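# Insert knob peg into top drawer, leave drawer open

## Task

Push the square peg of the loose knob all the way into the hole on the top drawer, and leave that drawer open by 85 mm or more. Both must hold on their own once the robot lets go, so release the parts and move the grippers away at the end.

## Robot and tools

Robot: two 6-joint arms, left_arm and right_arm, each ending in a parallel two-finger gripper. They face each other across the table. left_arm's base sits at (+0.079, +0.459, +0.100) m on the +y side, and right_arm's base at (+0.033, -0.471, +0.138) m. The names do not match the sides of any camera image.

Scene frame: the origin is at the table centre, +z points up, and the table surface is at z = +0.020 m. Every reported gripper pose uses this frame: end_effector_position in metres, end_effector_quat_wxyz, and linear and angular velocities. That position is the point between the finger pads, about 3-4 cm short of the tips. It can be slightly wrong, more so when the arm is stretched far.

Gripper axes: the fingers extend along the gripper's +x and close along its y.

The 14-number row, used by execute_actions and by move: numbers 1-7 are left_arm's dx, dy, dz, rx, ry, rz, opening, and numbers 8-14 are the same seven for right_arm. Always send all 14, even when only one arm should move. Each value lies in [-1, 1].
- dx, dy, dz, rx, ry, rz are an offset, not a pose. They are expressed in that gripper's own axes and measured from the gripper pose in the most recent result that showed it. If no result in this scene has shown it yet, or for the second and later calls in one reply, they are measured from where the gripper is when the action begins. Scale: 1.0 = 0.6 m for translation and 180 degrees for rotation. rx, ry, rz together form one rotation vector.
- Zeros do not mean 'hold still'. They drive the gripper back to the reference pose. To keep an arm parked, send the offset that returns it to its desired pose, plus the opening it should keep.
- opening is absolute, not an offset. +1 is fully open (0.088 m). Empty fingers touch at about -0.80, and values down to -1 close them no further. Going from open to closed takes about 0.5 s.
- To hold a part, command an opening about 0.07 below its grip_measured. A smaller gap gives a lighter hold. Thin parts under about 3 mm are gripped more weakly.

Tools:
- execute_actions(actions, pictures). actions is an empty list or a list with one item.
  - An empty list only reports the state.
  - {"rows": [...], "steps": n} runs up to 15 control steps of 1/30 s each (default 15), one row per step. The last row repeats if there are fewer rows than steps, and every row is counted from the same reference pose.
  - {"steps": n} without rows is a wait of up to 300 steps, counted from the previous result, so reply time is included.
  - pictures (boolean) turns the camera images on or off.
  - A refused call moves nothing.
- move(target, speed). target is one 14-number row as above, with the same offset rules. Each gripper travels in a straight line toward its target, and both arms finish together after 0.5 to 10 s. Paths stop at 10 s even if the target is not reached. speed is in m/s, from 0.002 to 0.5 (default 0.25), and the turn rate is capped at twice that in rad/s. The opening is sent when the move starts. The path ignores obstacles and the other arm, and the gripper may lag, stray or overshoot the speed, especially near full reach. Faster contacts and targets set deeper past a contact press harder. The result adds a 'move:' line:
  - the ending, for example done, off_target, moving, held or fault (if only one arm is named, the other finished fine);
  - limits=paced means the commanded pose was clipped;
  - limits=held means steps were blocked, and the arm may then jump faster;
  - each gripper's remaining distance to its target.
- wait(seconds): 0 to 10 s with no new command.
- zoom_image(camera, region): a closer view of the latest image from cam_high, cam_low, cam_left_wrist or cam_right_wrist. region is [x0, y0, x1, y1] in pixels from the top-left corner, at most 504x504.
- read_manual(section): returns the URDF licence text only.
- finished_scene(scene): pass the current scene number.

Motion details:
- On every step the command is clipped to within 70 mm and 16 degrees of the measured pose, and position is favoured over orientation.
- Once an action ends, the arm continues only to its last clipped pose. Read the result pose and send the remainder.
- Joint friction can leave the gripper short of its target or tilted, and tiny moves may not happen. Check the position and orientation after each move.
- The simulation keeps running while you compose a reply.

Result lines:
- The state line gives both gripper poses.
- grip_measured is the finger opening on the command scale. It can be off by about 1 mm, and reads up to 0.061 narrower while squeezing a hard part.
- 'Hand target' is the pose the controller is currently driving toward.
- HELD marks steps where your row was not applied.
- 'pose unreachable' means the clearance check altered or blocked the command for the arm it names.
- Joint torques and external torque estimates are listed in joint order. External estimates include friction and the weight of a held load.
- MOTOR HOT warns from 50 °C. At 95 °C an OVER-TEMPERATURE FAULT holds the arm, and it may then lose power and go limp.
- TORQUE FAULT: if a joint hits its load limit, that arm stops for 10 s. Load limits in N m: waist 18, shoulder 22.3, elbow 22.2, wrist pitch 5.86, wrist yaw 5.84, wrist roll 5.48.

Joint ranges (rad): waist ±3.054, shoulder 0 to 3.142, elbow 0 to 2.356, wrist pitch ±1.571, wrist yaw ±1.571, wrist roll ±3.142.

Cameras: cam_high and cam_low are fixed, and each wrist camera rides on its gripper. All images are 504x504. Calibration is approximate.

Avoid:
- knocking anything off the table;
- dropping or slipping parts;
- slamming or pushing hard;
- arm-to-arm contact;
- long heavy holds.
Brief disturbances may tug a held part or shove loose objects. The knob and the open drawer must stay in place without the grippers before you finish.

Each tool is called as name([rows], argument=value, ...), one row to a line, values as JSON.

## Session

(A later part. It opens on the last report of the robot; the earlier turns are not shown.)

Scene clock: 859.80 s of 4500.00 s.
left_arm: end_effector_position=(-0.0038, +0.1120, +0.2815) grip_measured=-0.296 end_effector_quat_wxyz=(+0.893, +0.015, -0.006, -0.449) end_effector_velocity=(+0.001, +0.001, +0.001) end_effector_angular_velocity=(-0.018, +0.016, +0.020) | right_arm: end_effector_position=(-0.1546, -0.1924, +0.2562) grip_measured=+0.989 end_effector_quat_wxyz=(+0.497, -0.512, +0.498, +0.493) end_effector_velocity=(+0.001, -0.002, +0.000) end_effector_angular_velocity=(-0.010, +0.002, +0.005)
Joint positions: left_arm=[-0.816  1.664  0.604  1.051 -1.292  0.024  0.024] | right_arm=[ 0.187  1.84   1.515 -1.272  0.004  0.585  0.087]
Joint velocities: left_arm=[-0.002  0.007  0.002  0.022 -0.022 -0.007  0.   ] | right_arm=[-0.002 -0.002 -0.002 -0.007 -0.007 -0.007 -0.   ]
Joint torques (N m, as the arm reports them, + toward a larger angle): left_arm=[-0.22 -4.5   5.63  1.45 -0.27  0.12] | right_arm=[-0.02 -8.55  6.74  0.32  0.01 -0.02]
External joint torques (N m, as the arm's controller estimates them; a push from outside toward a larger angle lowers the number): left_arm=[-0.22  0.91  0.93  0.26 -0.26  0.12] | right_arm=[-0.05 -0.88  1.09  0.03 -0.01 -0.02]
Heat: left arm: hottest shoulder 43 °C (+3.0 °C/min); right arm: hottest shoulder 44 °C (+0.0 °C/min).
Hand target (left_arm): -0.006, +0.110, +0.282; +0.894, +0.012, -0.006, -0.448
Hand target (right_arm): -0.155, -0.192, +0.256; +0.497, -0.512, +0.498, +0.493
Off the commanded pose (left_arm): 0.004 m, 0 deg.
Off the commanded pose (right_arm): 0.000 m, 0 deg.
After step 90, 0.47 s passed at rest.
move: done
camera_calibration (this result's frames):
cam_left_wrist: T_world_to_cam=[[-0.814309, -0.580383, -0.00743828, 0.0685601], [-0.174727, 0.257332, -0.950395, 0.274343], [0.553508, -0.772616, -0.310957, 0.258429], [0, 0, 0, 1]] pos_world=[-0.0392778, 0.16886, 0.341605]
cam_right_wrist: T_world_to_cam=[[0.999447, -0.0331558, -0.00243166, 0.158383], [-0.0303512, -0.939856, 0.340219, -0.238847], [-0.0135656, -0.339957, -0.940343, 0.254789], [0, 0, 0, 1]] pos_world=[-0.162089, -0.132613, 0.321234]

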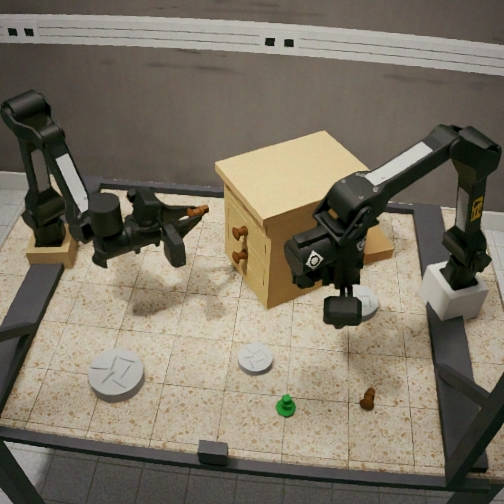

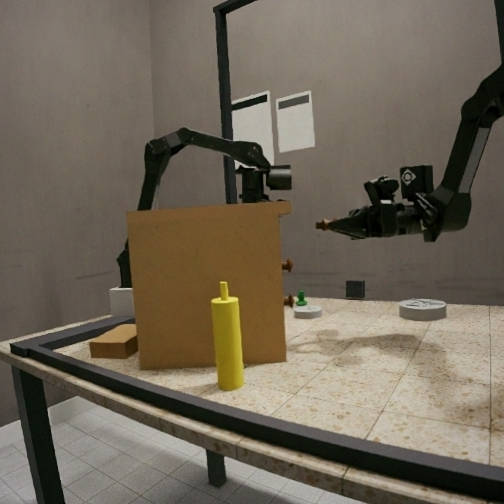

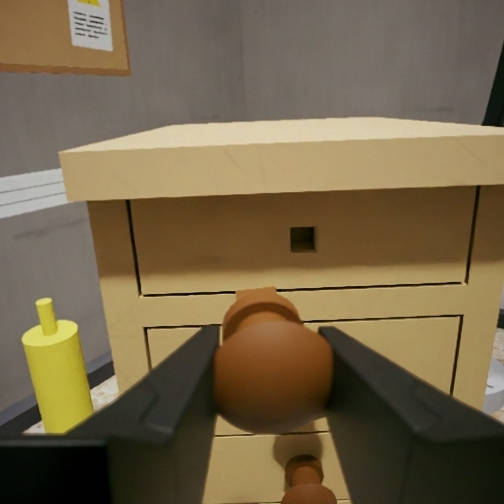

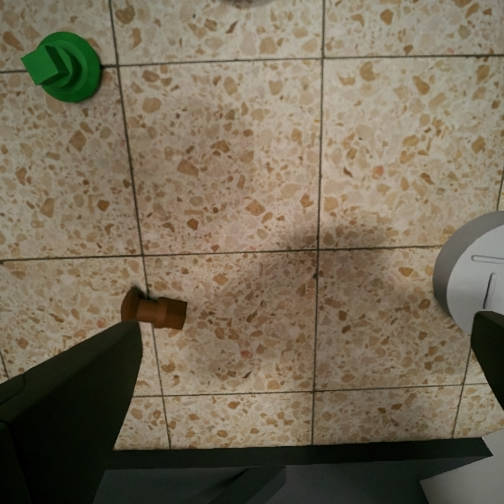

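move(target=[0.05,-0.043,0.015,0,0,0,-0.6,0,0,0,0,0,0,1], speed=0.1)

zoom_image(camera="cam_left_wrist", region=[180, 180, 380, 340])

Scene clock: 870.07 s of 4500.00 s.
left_arm: end_effector_position=(-0.0063, +0.0763, +0.2897) grip_measured=-0.296 end_effector_quat_wxyz=(+0.894, +0.014, -0.006, -0.449) end_effector_velocity=(+0.001, -0.001, +0.001) end_effector_angular_velocity=(-0.002, +0.004, +0.010) | right_arm: end_effector_position=(-0.1546, -0.1924, +0.2562) grip_measured=+0.989 end_effector_quat_wxyz=(+0.497, -0.512, +0.498, +0.493) end_effector_velocity=(+0.003, -0.002, -0.001) end_effector_angular_velocity=(-0.006, -0.013, +0.005)
Joint positions: left_arm=[-0.754  1.74   0.74   0.995 -1.23   0.026  0.024] | right_arm=[ 0.187  1.84   1.515 -1.272  0.004  0.585  0.087]
Joint velocities: left_arm=[ 0.002  0.002  0.007 -0.007 -0.007 -0.007 -0.   ] | right_arm=[-0.002 -0.002 -0.007 -0.007  0.007 -0.007 -0.   ]
Joint torques (N m, as the arm reports them, + toward a larger angle): left_arm=[ 0.21 -5.19  5.72  1.09  0.17  0.09] | right_arm=[ 0.   -8.52  6.75  0.3   0.03 -0.01]
External joint torques (N m, as the arm's controller estimates them; a push from outside toward a larger angle lowers the number): left_arm=[ 0.18  1.02  0.76 -0.14  0.18  0.08] | right_arm=[ 0.01 -0.85  1.09  0.01 -0.01 -0.01]
Heat: left arm: hottest shoulder 41 °C (+0.0 °C/min); right arm: hottest shoulder 44 °C (+0.0 °C/min).
Hand target (left_arm): -0.007, +0.073, +0.290; +0.893, +0.015, -0.006, -0.449
Hand target (right_arm): -0.155, -0.192, +0.256; +0.497, -0.512, +0.498, +0.493
Off the commanded pose (left_arm): 0.004 m, 0 deg.
Off the commanded pose (right_arm): 0.000 m, 0 deg.
After step 90, 6.37 s passed at rest.
move: done
camera_calibration (this result's frames):
cam_left_wrist: T_world_to_cam=[[-0.813869, -0.581006, -0.00706026, 0.0458094], [-0.174991, 0.256677, -0.950524, 0.290958], [0.554072, -0.772366, -0.310572, 0.234597], [0, 0, 0, 1]] pos_world=[-0.041786, 0.133129, 0.349745]
cam_right_wrist: T_world_to_cam=[[0.999447, -0.0331558, -0.00243166, 0.158383], [-0.0303512, -0.939856, 0.340219, -0.238847], [-0.0135656, -0.339957, -0.940343, 0.254789], [0, 0, 0, 1]] pos_world=[-0.162089, -0.132613, 0.321234]

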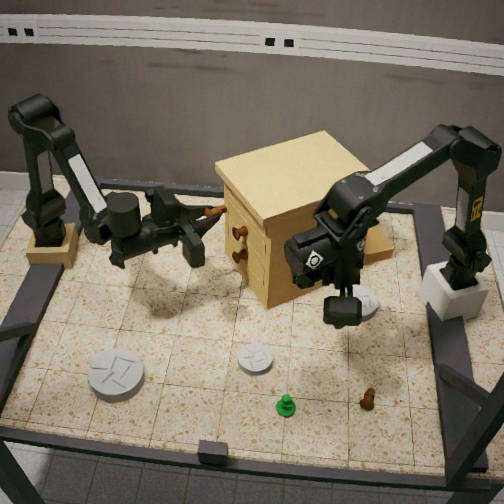

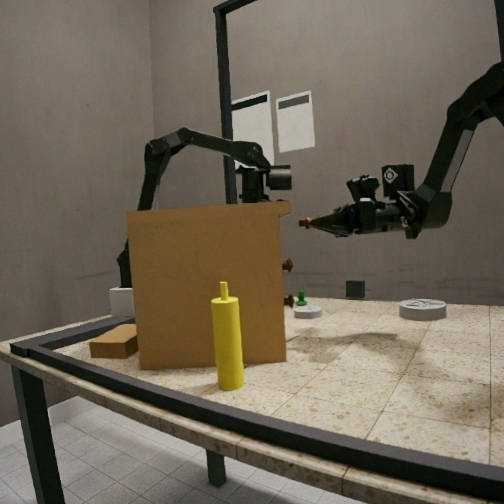

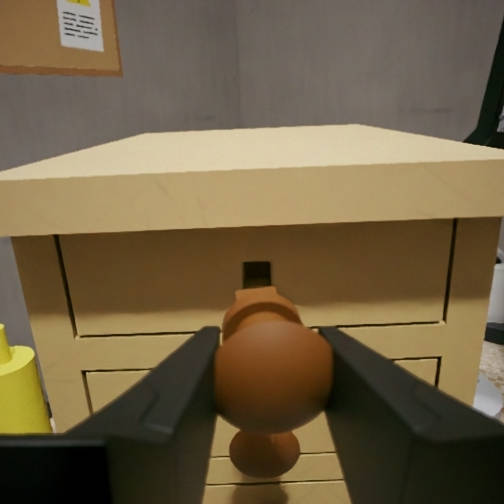

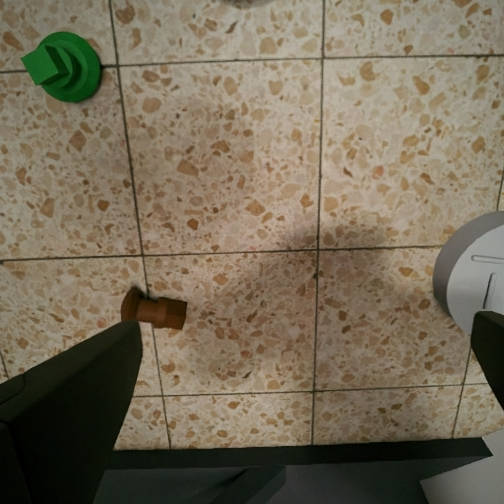

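Region (180, 180, 380, 340) of cam_left_wrist's 504x504 image, scaled by 2.520, with more detail than that image has; it fills the top 403 rows of this view, and the rest is white.

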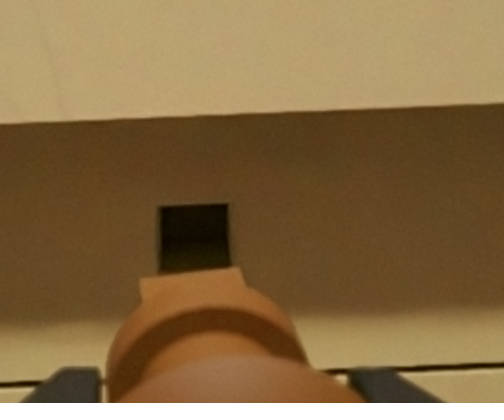

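move(target=[0.045,0,0,0.03,0,0,-0.6,0,0,0,0,0,0,1], speed=0.1)

zoom_image(camera="cam_left_wrist", region=[180, 200, 380, 360])

zoom_image(camera="cam_low", region=[260, 180, 360, 260])

Scene clock: 878.70 s of 4500.00 s.
left_arm: end_effector_position=(+0.0101, +0.0583, +0.2897) grip_measured=-0.296 end_effector_quat_wxyz=(+0.892, +0.055, -0.027, -0.447) end_effector_velocity=(-0.002, -0.003, -0.001) end_effector_angular_velocity=(+0.020, -0.021, -0.020) | right_arm: end_effector_position=(-0.1546, -0.1924, +0.2562) grip_measured=+0.989 end_effector_quat_wxyz=(+0.497, -0.512, +0.498, +0.493) end_effector_velocity=(+0.003, -0.001, +0.000) end_effector_angular_velocity=(-0.002, -0.010, +0.005)
Joint positions: left_arm=[-0.68   1.762  0.768  0.989 -1.158  0.118  0.024] | right_arm=[ 0.187  1.84   1.515 -1.272  0.004  0.585  0.087]
Joint velocities: left_arm=[ 0.002  0.002  0.002 -0.007  0.022  0.022 -0.   ] | right_arm=[-0.002 -0.002 -0.002 -0.007  0.007 -0.007 -0.   ]
Joint torques (N m, as the arm reports them, + toward a larger angle): left_arm=[ 0.32 -5.43  5.93  1.21  0.15  0.11] | right_arm=[ 0.01 -8.57  6.74  0.31  0.02 -0.02]
External joint torques (N m, as the arm's controller estimates them; a push from outside toward a larger angle lowers the number): left_arm=[ 0.31  0.94  0.93 -0.06  0.16  0.1 ] | right_arm=[ 0.02 -0.9   1.09  0.02 -0.02 -0.02]
Heat: left arm: hottest shoulder 40 °C (-1.0 °C/min); right arm: hottest shoulder 44 °C (+0.0 °C/min).
Hand target (left_arm): +0.010, +0.055, +0.290; +0.892, +0.056, -0.027, -0.448
Hand target (right_arm): -0.155, -0.192, +0.256; +0.497, -0.512, +0.498, +0.493
Off the commanded pose (left_arm): 0.004 m, 0 deg.
Off the commanded pose (right_arm): 0.000 m, 0 deg.
After step 90, 4.77 s passed at rest.
move: done
camera_calibration (this result's frames):
cam_left_wrist: T_world_to_cam=[[-0.809427, -0.578869, -0.0986908, 0.0751241], [-0.105587, 0.308796, -0.945249, 0.293219], [0.57765, -0.754689, -0.311069, 0.210546], [0, 0, 0, 1]] pos_world=[-0.0298546, 0.111839, 0.350074]
cam_right_wrist: T_world_to_cam=[[0.999447, -0.0331558, -0.00243166, 0.158383], [-0.0303512, -0.939856, 0.340219, -0.238847], [-0.0135656, -0.339957, -0.940343, 0.254789], [0, 0, 0, 1]] pos_world=[-0.162089, -0.132613, 0.321234]

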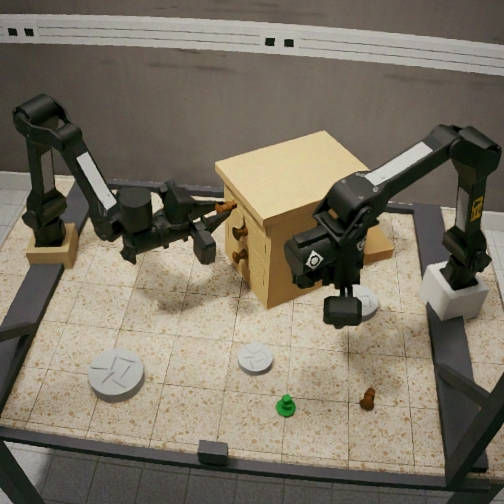

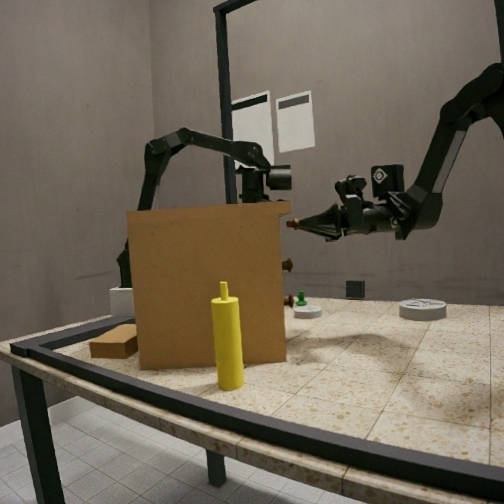

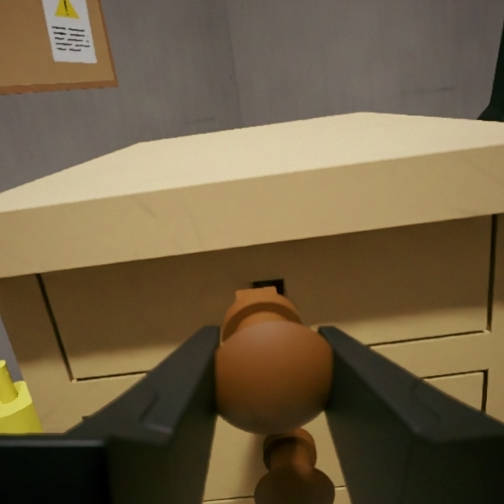

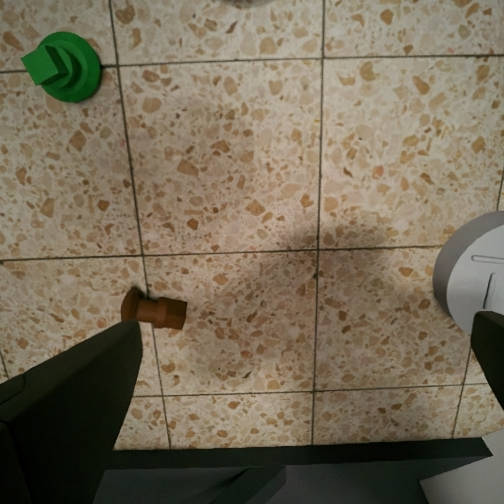

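Region (180, 200, 380, 360) of cam_left_wrist's 504x504 image, scaled by 2.520, with more detail than that image has; it fills the top 403 rows of this view, and the rest is white.

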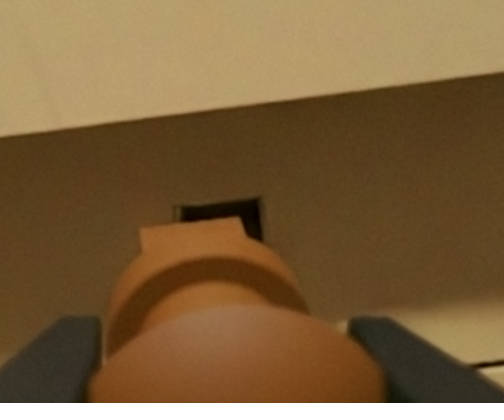

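Region (260, 180, 360, 260) of cam_low's 504x504 image, scaled by 5.040, with more detail than that image has; it fills the top 403 rows of this view, and the rest is white.

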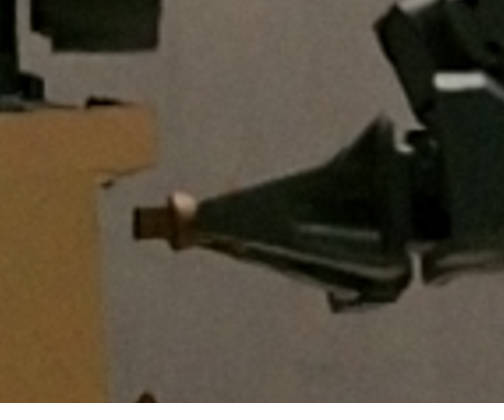

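execute_actions([
  {"rows":[[0,-0.04,-0.05,0,0,0,-0.6,0,0,0,0,0,0,1],[0,-0.04,-0.05,0,0,0,-0.6,0,0,0,0,0,0,1],[0,-0.009,-0.012,0,0,0,-0.6,0,0,0,0,0,0,1]],"steps":15},
])

zoom_image(camera="cam_left_wrist", region=[180, 200, 380, 360])

zoom_image(camera="cam_low", region=[260, 180, 360, 260])

Scene clock: 888.63 s of 4500.00 s.
left_arm: end_effector_position=(+0.0053, +0.0546, +0.2782) grip_measured=-0.296 end_effector_quat_wxyz=(+0.891, +0.059, -0.026, -0.449) end_effector_velocity=(+0.000, +0.001, -0.001) end_effector_angular_velocity=(+0.002, +0.002, +0.005) | right_arm: end_effector_position=(-0.1546, -0.1924, +0.2562) grip_measured=+0.989 end_effector_quat_wxyz=(+0.497, -0.512, +0.498, +0.493) end_effector_velocity=(-0.001, -0.003, +0.000) end_effector_angular_velocity=(-0.019, +0.014, +0.004)
Joint positions: left_arm=[-0.687  1.81   0.775  1.019 -1.161  0.115  0.024] | right_arm=[ 0.187  1.84   1.515 -1.272  0.004  0.585  0.087]
Joint velocities: left_arm=[-0.002 -0.002 -0.002 -0.007 -0.007 -0.007  0.   ] | right_arm=[-0.002 -0.002 -0.002 -0.007 -0.022 -0.007 -0.   ]
Joint torques (N m, as the arm reports them, + toward a larger angle): left_arm=[ 0.18 -7.88  4.35  1.34 -0.16  0.08] | right_arm=[ 0.04 -8.55  6.76  0.31  0.03 -0.01]
External joint torques (N m, as the arm's controller estimates them; a push from outside toward a larger angle lowers the number): left_arm=[ 0.18 -1.31 -0.51  0.07 -0.15  0.08] | right_arm=[ 0.03 -0.85  1.09  0.03  0.   -0.01]
Heat: left arm: hottest shoulder 40 °C (-2.0 °C/min); right arm: hottest shoulder 44 °C (+0.0 °C/min).
Hand target (left_arm): +0.007, +0.056, +0.282; +0.892, +0.056, -0.027, -0.447
Hand target (right_arm): -0.155, -0.192, +0.256; +0.497, -0.512, +0.498, +0.493
Off the commanded pose (left_arm): 0.004 m, 1 deg.
Off the commanded pose (right_arm): 0.000 m, 0 deg.
Steps of this call (steps 1 to 90: nothing new was sent; then 6.43 s passed at rest; steps 91 to 105: all 15 steps of this action). Readings (end_effector_position):
91: left_arm (+0.0094, +0.0570, +0.2865) | right_arm (-0.1546, -0.1924, +0.2562)
92: left_arm (+0.0075, +0.0551, +0.2843) | right_arm (-0.1546, -0.1924, +0.2562)
94: left_arm (+0.0049, +0.0540, +0.2785) | right_arm (-0.1546, -0.1924, +0.2562)
98: left_arm (+0.0053, +0.0546, +0.2783) | right_arm (-0.1546, -0.1924, +0.2562)
105: the state above
camera_calibration (this result's frames):
cam_left_wrist: T_world_to_cam=[[-0.811326, -0.575029, -0.105315, 0.0695651], [-0.101679, 0.316211, -0.943224, 0.282], [0.575683, -0.754554, -0.315018, 0.208039], [0, 0, 0, 1]] pos_world=[-0.0346513, 0.107807, 0.338852]
cam_right_wrist: T_world_to_cam=[[0.999447, -0.0331558, -0.00243166, 0.158383], [-0.0303512, -0.939856, 0.340219, -0.238847], [-0.0135656, -0.339957, -0.940343, 0.254789], [0, 0, 0, 1]] pos_world=[-0.162089, -0.132613, 0.321234]

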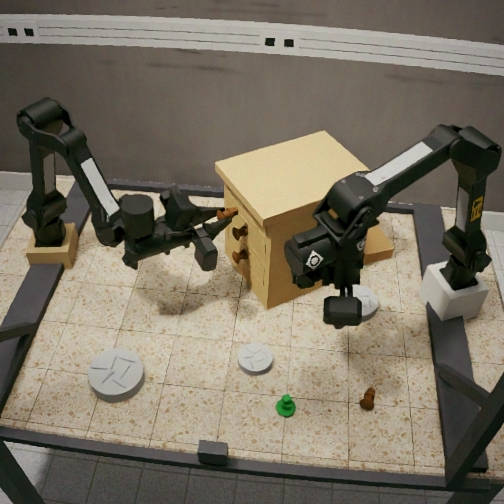

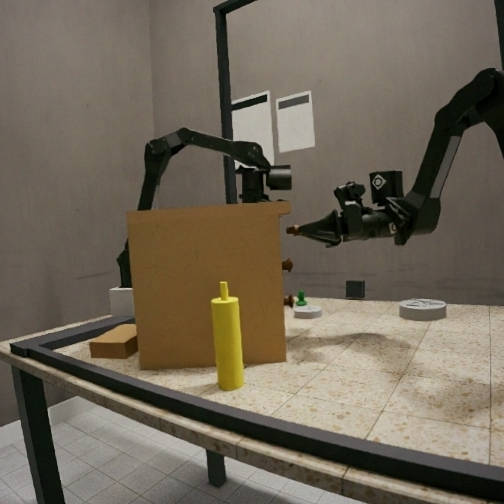

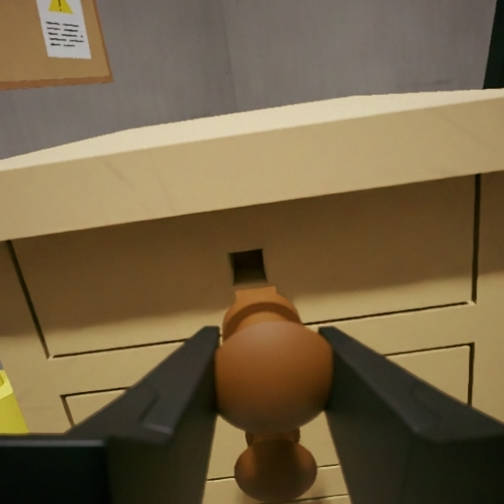

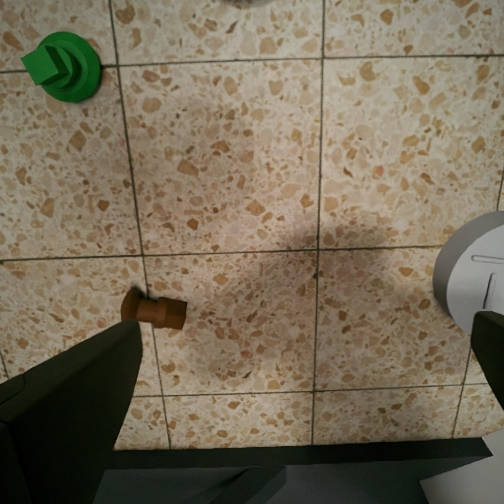

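Region (180, 200, 380, 360) of cam_left_wrist's 504x504 image, scaled by 2.520, with more detail than that image has; it fills the top 403 rows of this view, and the rest is white.

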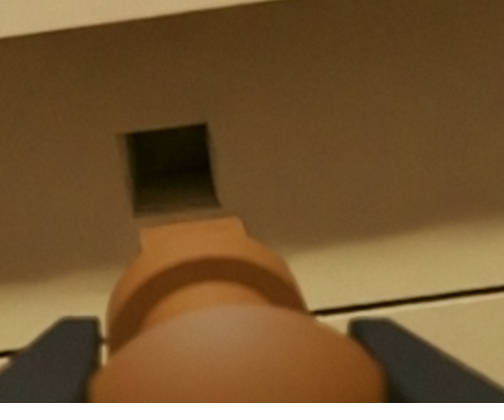

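Region (260, 180, 360, 260) of cam_low's 504x504 image, scaled by 5.040, with more detail than that image has; it fills the top 403 rows of this view, and the rest is white.

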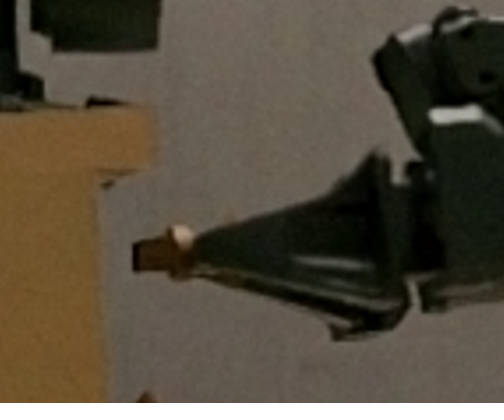

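execute_actions([
  {"rows":[[0.05,0.02,0.02,0,0,0,-0.6,0,0,0,0,0,0,1],[0.05,0.02,0.02,0,0,0,-0.6,0,0,0,0,0,0,1],[0.02,0.003,0.003,0,0,0,-0.6,0,0,0,0,0,0,1]],"steps":15},
])

zoom_image(camera="cam_left_wrist", region=[180, 200, 380, 360])

zoom_image(camera="cam_low", region=[260, 180, 360, 260])

Scene clock: 893.83 s of 4500.00 s.
left_arm: end_effector_position=(+0.0169, +0.0483, +0.2787) grip_measured=-0.296 end_effector_quat_wxyz=(+0.892, +0.065, -0.027, -0.447) end_effector_velocity=(-0.002, +0.000, -0.003) end_effector_angular_velocity=(+0.015, -0.004, -0.010) | right_arm: end_effector_position=(-0.1546, -0.1924, +0.2562) grip_measured=+0.989 end_effector_quat_wxyz=(+0.497, -0.512, +0.498, +0.493) end_effector_velocity=(-0.005, -0.001, +0.001) end_effector_angular_velocity=(-0.002, +0.025, +0.009)
Joint positions: left_arm=[-0.648  1.808  0.78   1.005 -1.126  0.119  0.024] | right_arm=[ 0.187  1.84   1.515 -1.272  0.004  0.585  0.087]
Joint velocities: left_arm=[-0.002 -0.002 -0.002 -0.022  0.007 -0.007 -0.   ] | right_arm=[ 0.002 -0.002  0.002  0.007 -0.022 -0.007  0.   ]
Joint torques (N m, as the arm reports them, + toward a larger angle): left_arm=[-0.34 -6.12  5.64  1.5  -0.02 -0.08] | right_arm=[ 0.02 -8.54  6.74  0.31  0.02 -0.02]
External joint torques (N m, as the arm's controller estimates them; a push from outside toward a larger angle lowers the number): left_arm=[-0.33  0.42  0.76  0.22  0.   -0.08] | right_arm=[-0.03 -0.87  1.07  0.01  0.   -0.02]
Heat: left arm: hottest shoulder 40 °C (-3.0 °C/min); right arm: hottest shoulder 44 °C (+0.0 °C/min).
Hand target (left_arm): +0.014, +0.046, +0.280; +0.891, +0.059, -0.026, -0.449
Hand target (right_arm): -0.155, -0.192, +0.256; +0.497, -0.512, +0.498, +0.493
Off the commanded pose (left_arm): 0.004 m, 1 deg.
Off the commanded pose (right_arm): 0.000 m, 0 deg.
Steps of this call (steps 1 to 90: nothing new was sent; then 1.70 s passed at rest; steps 91 to 105: all 15 steps of this action). Readings (end_effector_position):
91: left_arm (+0.0060, +0.0533, +0.2780) | right_arm (-0.1546, -0.1924, +0.2562)
92: left_arm (+0.0093, +0.0507, +0.2777) | right_arm (-0.1546, -0.1924, +0.2562)
94: left_arm (+0.0173, +0.0487, +0.2779) | right_arm (-0.1546, -0.1924, +0.2562)
98: left_arm (+0.0172, +0.0486, +0.2782) | right_arm (-0.1546, -0.1924, +0.2562)
105: the state above
camera_calibration (this result's frames):
cam_left_wrist: T_world_to_cam=[[-0.807811, -0.578046, -0.115345, 0.0782755], [-0.0975186, 0.324051, -0.941, 0.284534], [0.581319, -0.748902, -0.318142, 0.197286], [0, 0, 0, 1]] pos_world=[-0.0237071, 0.100791, 0.33954]
cam_right_wrist: T_world_to_cam=[[0.999447, -0.0331558, -0.00243166, 0.158383], [-0.0303512, -0.939856, 0.340219, -0.238847], [-0.0135656, -0.339957, -0.940343, 0.254789], [0, 0, 0, 1]] pos_world=[-0.162089, -0.132613, 0.321234]

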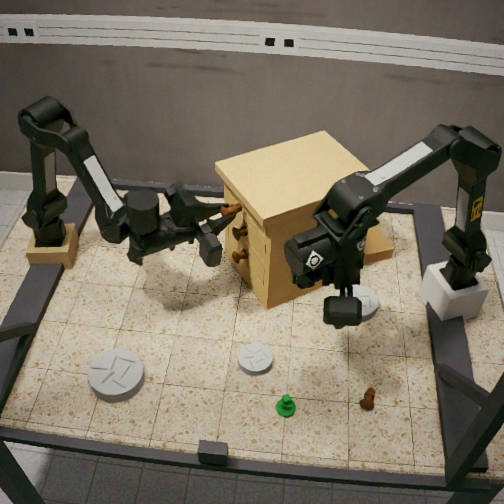

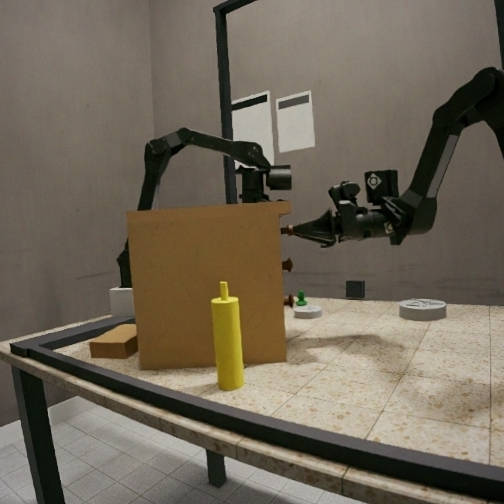

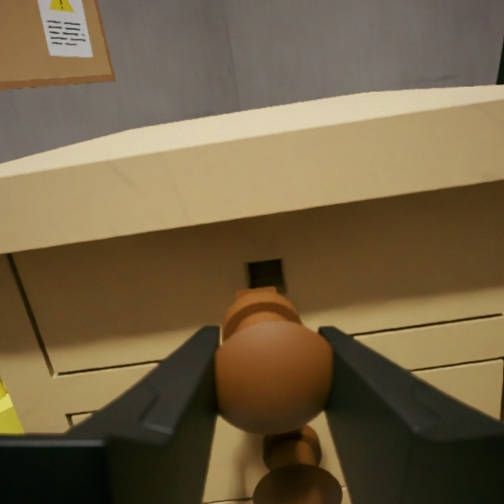

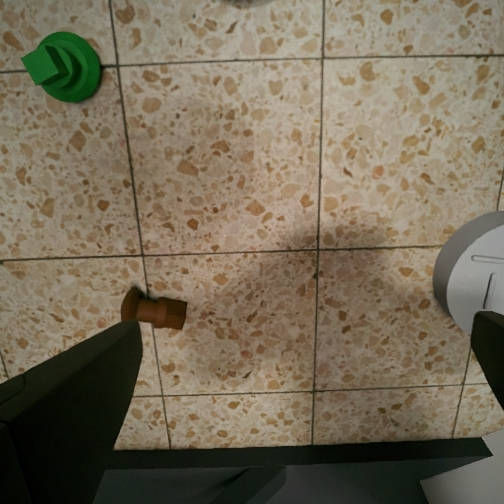

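Region (180, 200, 380, 360) of cam_left_wrist's 504x504 image, scaled by 2.520, with more detail than that image has; it fills the top 403 rows of this view, and the rest is white.

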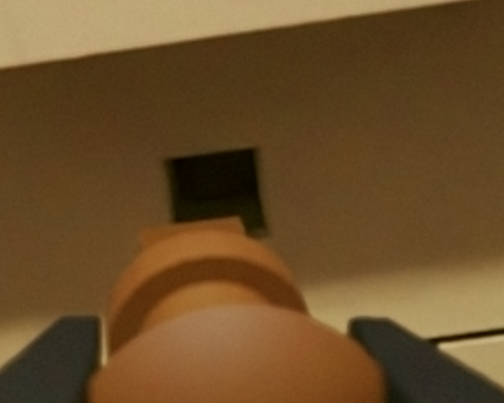

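Region (260, 180, 360, 260) of cam_low's 504x504 image, scaled by 5.040, with more detail than that image has; it fills the top 403 rows of this view, and the rest is white.

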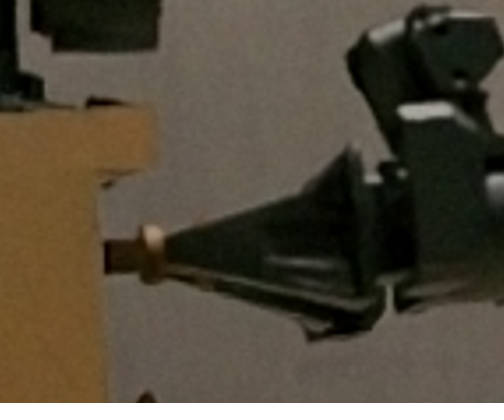

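execute_actions([
  {"rows":[[0,-0.015,0.015,0,0,0,-0.6,0,0,0,0,0,0,1],[0,-0.015,0.015,0,0,0,-0.6,0,0,0,0,0,0,1],[0,-0.006,0.004,0,0,0,-0.6,0,0,0,0,0,0,1]],"steps":15},
])

zoom_image(camera="cam_left_wrist", region=[180, 200, 380, 360])

Scene clock: 902.47 s of 4500.00 s.
left_arm: end_effector_position=(+0.0142, +0.0466, +0.2809) grip_measured=-0.296 end_effector_quat_wxyz=(+0.891, +0.065, -0.027, -0.448) end_effector_velocity=(-0.001, +0.000, -0.001) end_effector_angular_velocity=(+0.011, -0.002, -0.010) | right_arm: end_effector_position=(-0.1546, -0.1924, +0.2562) grip_measured=+0.989 end_effector_quat_wxyz=(+0.497, -0.512, +0.498, +0.493) end_effector_velocity=(+0.006, -0.008, +0.001) end_effector_angular_velocity=(-0.026, -0.026, +0.010)
Joint positions: left_arm=[-0.652  1.808  0.793  0.991 -1.127  0.119  0.024] | right_arm=[ 0.187  1.84   1.515 -1.272  0.004  0.585  0.087]
Joint velocities: left_arm=[-0.002 -0.007 -0.002 -0.022  0.007 -0.007 -0.   ] | right_arm=[ 0.002 -0.007 -0.007 -0.037  0.007 -0.007 -0.   ]
Joint torques (N m, as the arm reports them, + toward a larger angle): left_arm=[-0.08 -6.3   4.94  1.38 -0.19 -0.02] | right_arm=[ 0.   -8.57  6.76  0.32  0.01 -0.02]
External joint torques (N m, as the arm's controller estimates them; a push from outside toward a larger angle lowers the number): left_arm=[-0.07  0.37 -0.05  0.08 -0.18 -0.02] | right_arm=[-0.03 -0.84  1.13  0.05 -0.02 -0.02]
Heat: left arm: hottest shoulder 39 °C (-5.1 °C/min); right arm: hottest shoulder 44 °C (+0.0 °C/min).
Hand target (left_arm): +0.014, +0.046, +0.281; +0.892, +0.065, -0.027, -0.447
Hand target (right_arm): -0.155, -0.192, +0.256; +0.497, -0.512, +0.498, +0.493
Off the commanded pose (left_arm): 0.001 m, 0 deg.
Off the commanded pose (right_arm): 0.000 m, 0 deg.
Steps of this call (steps 1 to 90: nothing new was sent; then 5.13 s passed at rest; steps 91 to 105: all 15 steps of this action). Readings (end_effector_position):
91: left_arm (+0.0163, +0.0479, +0.2794) | right_arm (-0.1546, -0.1924, +0.2562)
92: left_arm (+0.0154, +0.0470, +0.2801) | right_arm (-0.1546, -0.1924, +0.2562)
94: left_arm (+0.0142, +0.0466, +0.2809) | right_arm (-0.1546, -0.1924, +0.2562)
98: left_arm (+0.0142, +0.0466, +0.2809) | right_arm (-0.1546, -0.1924, +0.2562)
105: the state above
camera_calibration (this result's frames):
cam_left_wrist: T_world_to_cam=[[-0.809727, -0.575153, -0.116369, 0.0755359], [-0.0958861, 0.325327, -0.940727, 0.286706], [0.57892, -0.750574, -0.318575, 0.198513], [0, 0, 0, 1]] pos_world=[-0.0262685, 0.09917, 0.341744]
cam_right_wrist: T_world_to_cam=[[0.999447, -0.0331558, -0.00243166, 0.158383], [-0.0303512, -0.939856, 0.340219, -0.238847], [-0.0135656, -0.339957, -0.940343, 0.254789], [0, 0, 0, 1]] pos_world=[-0.162089, -0.132613, 0.321234]

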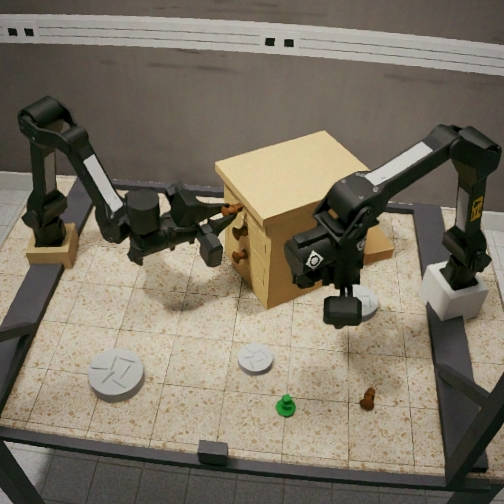

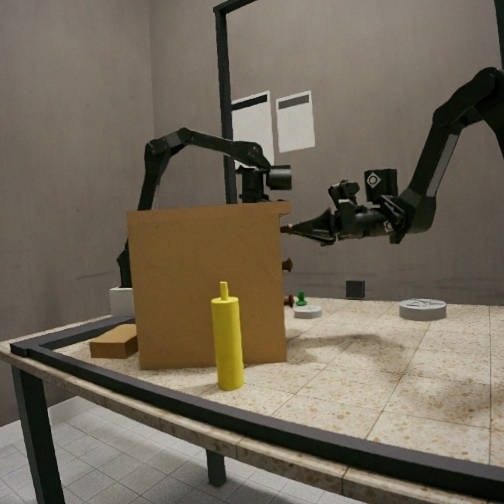

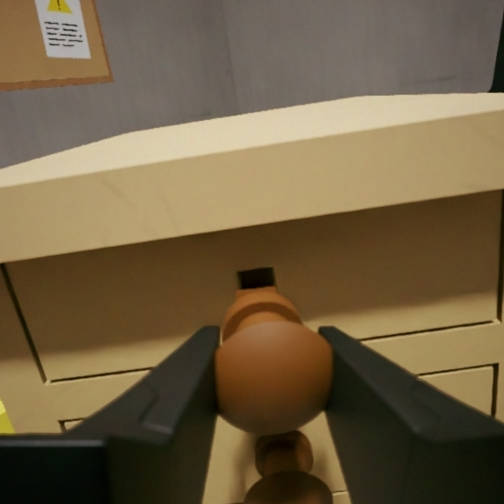

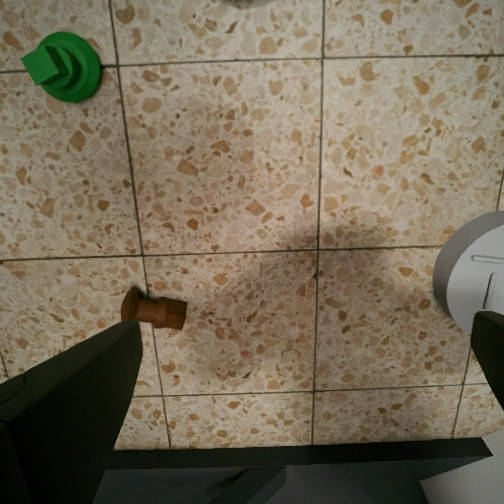

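Region (180, 200, 380, 360) of cam_left_wrist's 504x504 image, scaled by 2.520, with more detail than that image has; it fills the top 403 rows of this view, and the rest is white.

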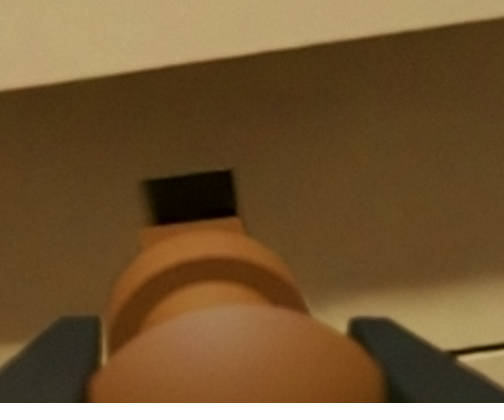

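execute_actions([
  {"rows":[[0.02,-0.005,0,0,0,0,-0.6,0,0,0,0,0,0,1],[0.02,-0.005,0,0,0,0,-0.6,0,0,0,0,0,0,1],[0.014,-0.002,0,0,0,0,-0.6,0,0,0,0,0,0,1]],"steps":15},
])

zoom_image(camera="cam_left_wrist", region=[180, 200, 380, 360])

Scene clock: 906.57 s of 4500.00 s.
left_arm: end_effector_position=(+0.0185, +0.0427, +0.2810) grip_measured=-0.296 end_effector_quat_wxyz=(+0.891, +0.065, -0.027, -0.448) end_effector_velocity=(-0.002, +0.000, -0.001) end_effector_angular_velocity=(+0.002, +0.003, -0.010) | right_arm: end_effector_position=(-0.1546, -0.1924, +0.2562) grip_measured=+0.989 end_effector_quat_wxyz=(+0.497, -0.512, +0.498, +0.493) end_effector_velocity=(+0.001, -0.002, +0.000) end_effector_angular_velocity=(-0.010, +0.002, -0.010)
Joint positions: left_arm=[-0.635  1.813  0.799  0.99  -1.111  0.119  0.024] | right_arm=[ 0.187  1.84   1.515 -1.272  0.004  0.585  0.087]
Joint velocities: left_arm=[-0.002 -0.002 -0.002 -0.007  0.007 -0.007 -0.   ] | right_arm=[-0.002 -0.002 -0.002 -0.007 -0.007  0.007 -0.   ]
Joint torques (N m, as the arm reports them, + toward a larger angle): left_arm=[ 0.34 -5.63  5.81  1.13  0.16  0.05] | right_arm=[ 0.05 -8.54  6.78  0.31  0.02 -0.02]
External joint torques (N m, as the arm's controller estimates them; a push from outside toward a larger angle lowers the number): left_arm=[ 0.34  1.1   0.83 -0.17  0.18  0.05] | right_arm=[ 0.09 -0.89  1.17  0.04 -0.01 -0.02]
Heat: left arm: hottest shoulder 39 °C (-5.0 °C/min); right arm: hottest shoulder 44 °C (+0.0 °C/min).
Hand target (left_arm): +0.018, +0.039, +0.281; +0.891, +0.065, -0.027, -0.448
Hand target (right_arm): -0.155, -0.192, +0.256; +0.497, -0.512, +0.498, +0.493
Off the commanded pose (left_arm): 0.004 m, 0 deg.
Off the commanded pose (right_arm): 0.000 m, 0 deg.
Steps of this call (steps 1 to 90: nothing new was sent; then 0.60 s passed at rest; steps 91 to 105: all 15 steps of this action). Readings (end_effector_position):
91: left_arm (+0.0145, +0.0463, +0.2808) | right_arm (-0.1546, -0.1924, +0.2562)
92: left_arm (+0.0152, +0.0452, +0.2809) | right_arm (-0.1546, -0.1924, +0.2562)
94: left_arm (+0.0171, +0.0437, +0.2809) | right_arm (-0.1546, -0.1924, +0.2562)
98: left_arm (+0.0186, +0.0430, +0.2810) | right_arm (-0.1546, -0.1924, +0.2562)
105: the state above
camera_calibration (this result's frames):
cam_left_wrist: T_world_to_cam=[[-0.809164, -0.57618, -0.115191, 0.0765163], [-0.0970623, 0.324421, -0.94092, 0.288628], [0.57951, -0.750178, -0.318435, 0.193071], [0, 0, 0, 1]] pos_world=[-0.0219573, 0.0952878, 0.341871]
cam_right_wrist: T_world_to_cam=[[0.999447, -0.0331558, -0.00243166, 0.158383], [-0.0303512, -0.939856, 0.340219, -0.238847], [-0.0135656, -0.339957, -0.940343, 0.254789], [0, 0, 0, 1]] pos_world=[-0.162089, -0.132613, 0.321234]

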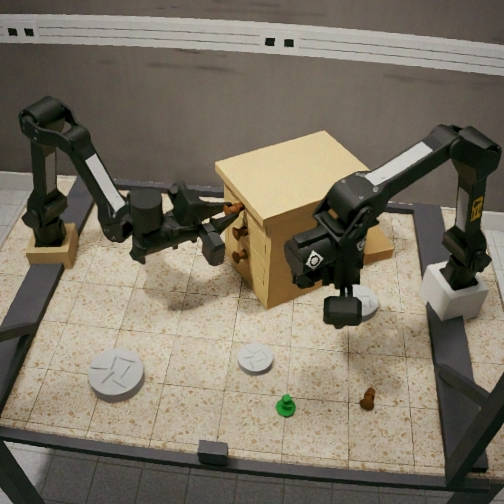

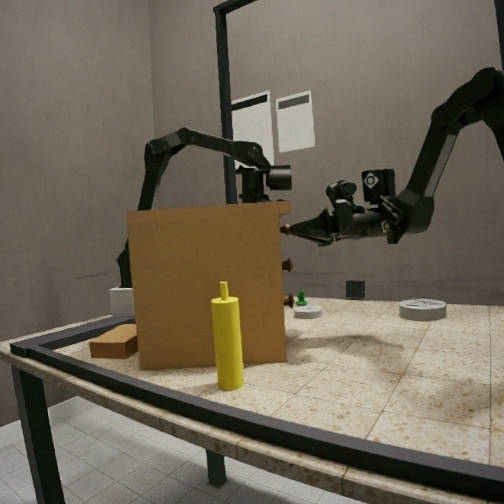

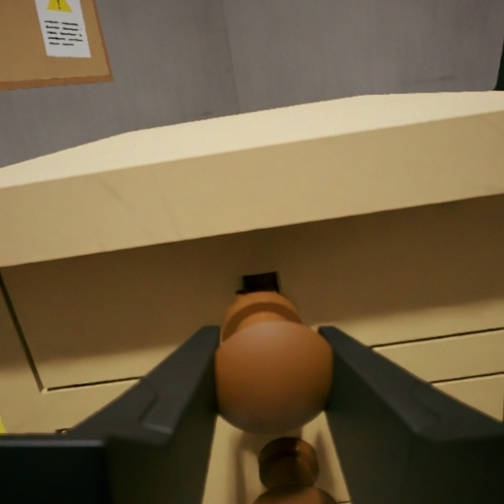

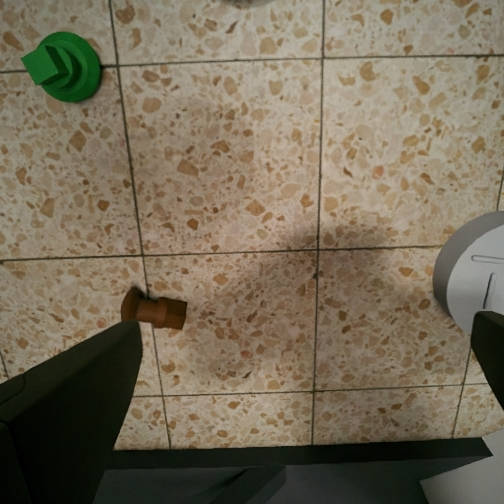

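Region (180, 200, 380, 360) of cam_left_wrist's 504x504 image, scaled by 2.520, with more detail than that image has; it fills the top 403 rows of this view, and the rest is white.

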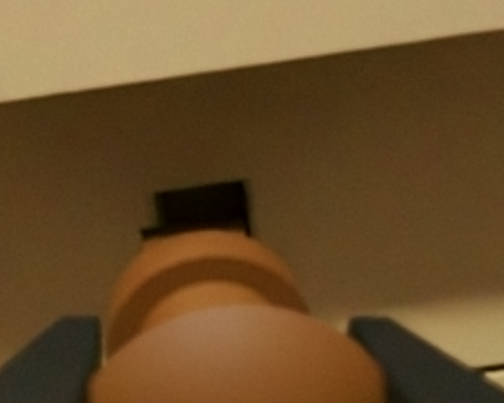

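execute_actions([
  {"rows":[[0,-0.015,0,0,0,0,-0.6,0,0,0,0,0,0,1],[0,-0.012,0,0,0,0,-0.6,0,0,0,0,0,0,1],[0,-0.003,0,0,0,0,-0.6,0,0,0,0,0,0,1]],"steps":12},
])

zoom_image(camera="cam_left_wrist", region=[180, 200, 380, 360])

Scene clock: 911.00 s of 4500.00 s.
left_arm: end_effector_position=(+0.0176, +0.0414, +0.2809) grip_measured=-0.296 end_effector_quat_wxyz=(+0.891, +0.065, -0.027, -0.448) end_effector_velocity=(-0.000, +0.000, +0.001) end_effector_angular_velocity=(-0.011, +0.009, +0.005) | right_arm: end_effector_position=(-0.1546, -0.1924, +0.2562) grip_measured=+0.989 end_effector_quat_wxyz=(+0.497, -0.512, +0.498, +0.493) end_effector_velocity=(+0.003, -0.005, +0.002) end_effector_angular_velocity=(-0.019, -0.003, +0.019)
Joint positions: left_arm=[-0.635  1.818  0.806  0.99  -1.111  0.119  0.024] | right_arm=[ 0.187  1.84   1.515 -1.272  0.004  0.585  0.087]
Joint velocities: left_arm=[-0.002  0.002  0.002  0.007 -0.007 -0.007 -0.   ] | right_arm=[-0.002 -0.007 -0.002 -0.022 -0.007 -0.022 -0.   ]
Joint torques (N m, as the arm reports them, + toward a larger angle): left_arm=[-0.24 -6.66  4.54  1.29 -0.16  0.03] | right_arm=[ 0.04 -8.55  6.79  0.31  0.02 -0.01]
External joint torques (N m, as the arm's controller estimates them; a push from outside toward a larger angle lowers the number): left_arm=[-0.23  0.1  -0.48 -0.02 -0.15  0.03] | right_arm=[-0.01 -0.82  1.12  0.03 -0.01 -0.01]
Heat: left arm: hottest shoulder 39 °C (-5.0 °C/min); right arm: hottest shoulder 44 °C (+0.0 °C/min).
Hand target (left_arm): +0.017, +0.042, +0.281; +0.891, +0.065, -0.027, -0.448
Hand target (right_arm): -0.155, -0.192, +0.256; +0.497, -0.512, +0.498, +0.493
Off the commanded pose (left_arm): 0.001 m, 0 deg.
Off the commanded pose (right_arm): 0.000 m, 0 deg.
Steps of this call (steps 1 to 90: nothing new was sent; then 1.03 s passed at rest; steps 91 to 102: all 12 steps of this action). Readings (end_effector_position):
91: left_arm (+0.0184, +0.0423, +0.2809) | right_arm (-0.1546, -0.1924, +0.2562)
92: left_arm (+0.0179, +0.0416, +0.2809) | right_arm (-0.1546, -0.1924, +0.2562)
94: left_arm (+0.0176, +0.0414, +0.2809) | right_arm (-0.1546, -0.1924, +0.2562)
98: left_arm (+0.0176, +0.0414, +0.2809) | right_arm (-0.1546, -0.1924, +0.2562)
102: the state above
camera_calibration (this result's frames):
cam_left_wrist: T_world_to_cam=[[-0.809625, -0.575602, -0.114851, 0.0749285], [-0.0969852, 0.324178, -0.941011, 0.288951], [0.57888, -0.750727, -0.318288, 0.192558], [0, 0, 0, 1]] pos_world=[-0.0227799, 0.0940157, 0.3418]
cam_right_wrist: T_world_to_cam=[[0.999447, -0.0331558, -0.00243166, 0.158383], [-0.0303512, -0.939856, 0.340219, -0.238847], [-0.0135656, -0.339957, -0.940343, 0.254789], [0, 0, 0, 1]] pos_world=[-0.162089, -0.132613, 0.321234]

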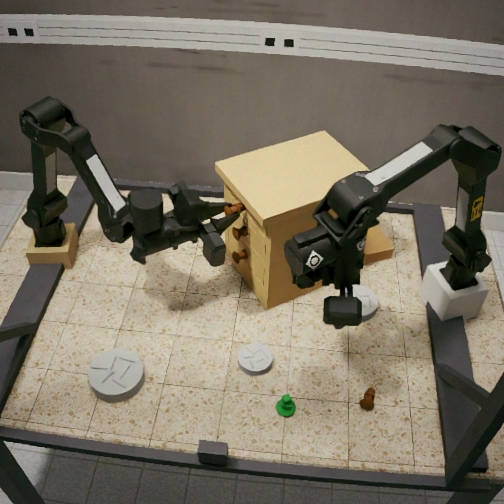

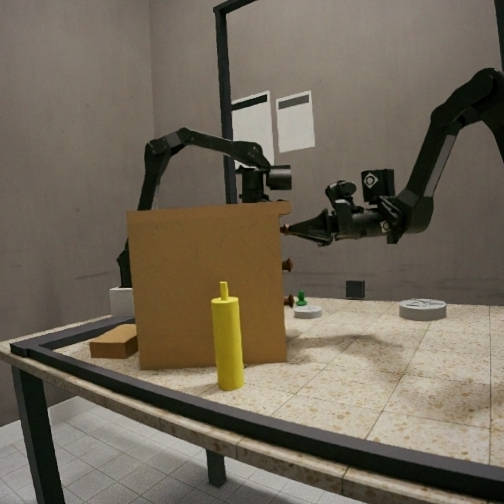

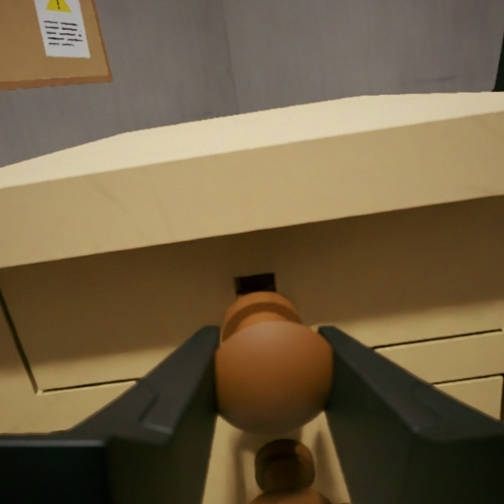

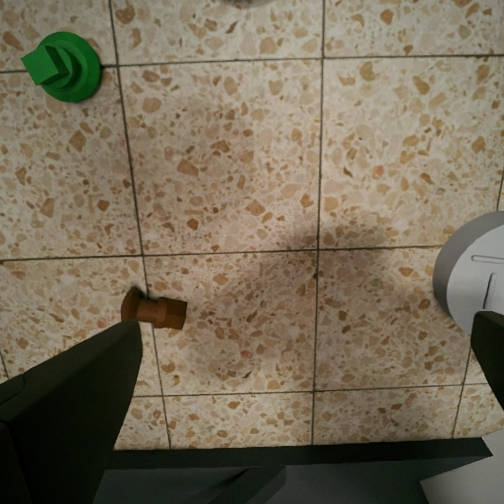

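Region (180, 200, 380, 360) of cam_left_wrist's 504x504 image, scaled by 2.520, with more detail than that image has; it fills the top 403 rows of this view, and the rest is white.

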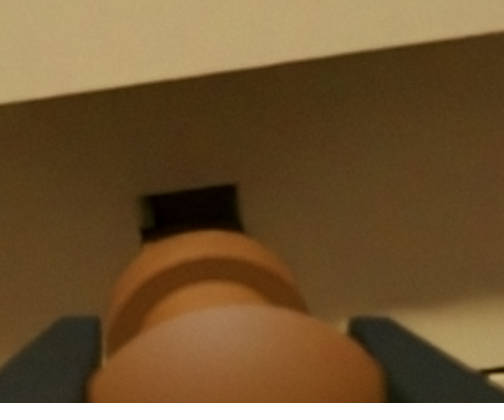

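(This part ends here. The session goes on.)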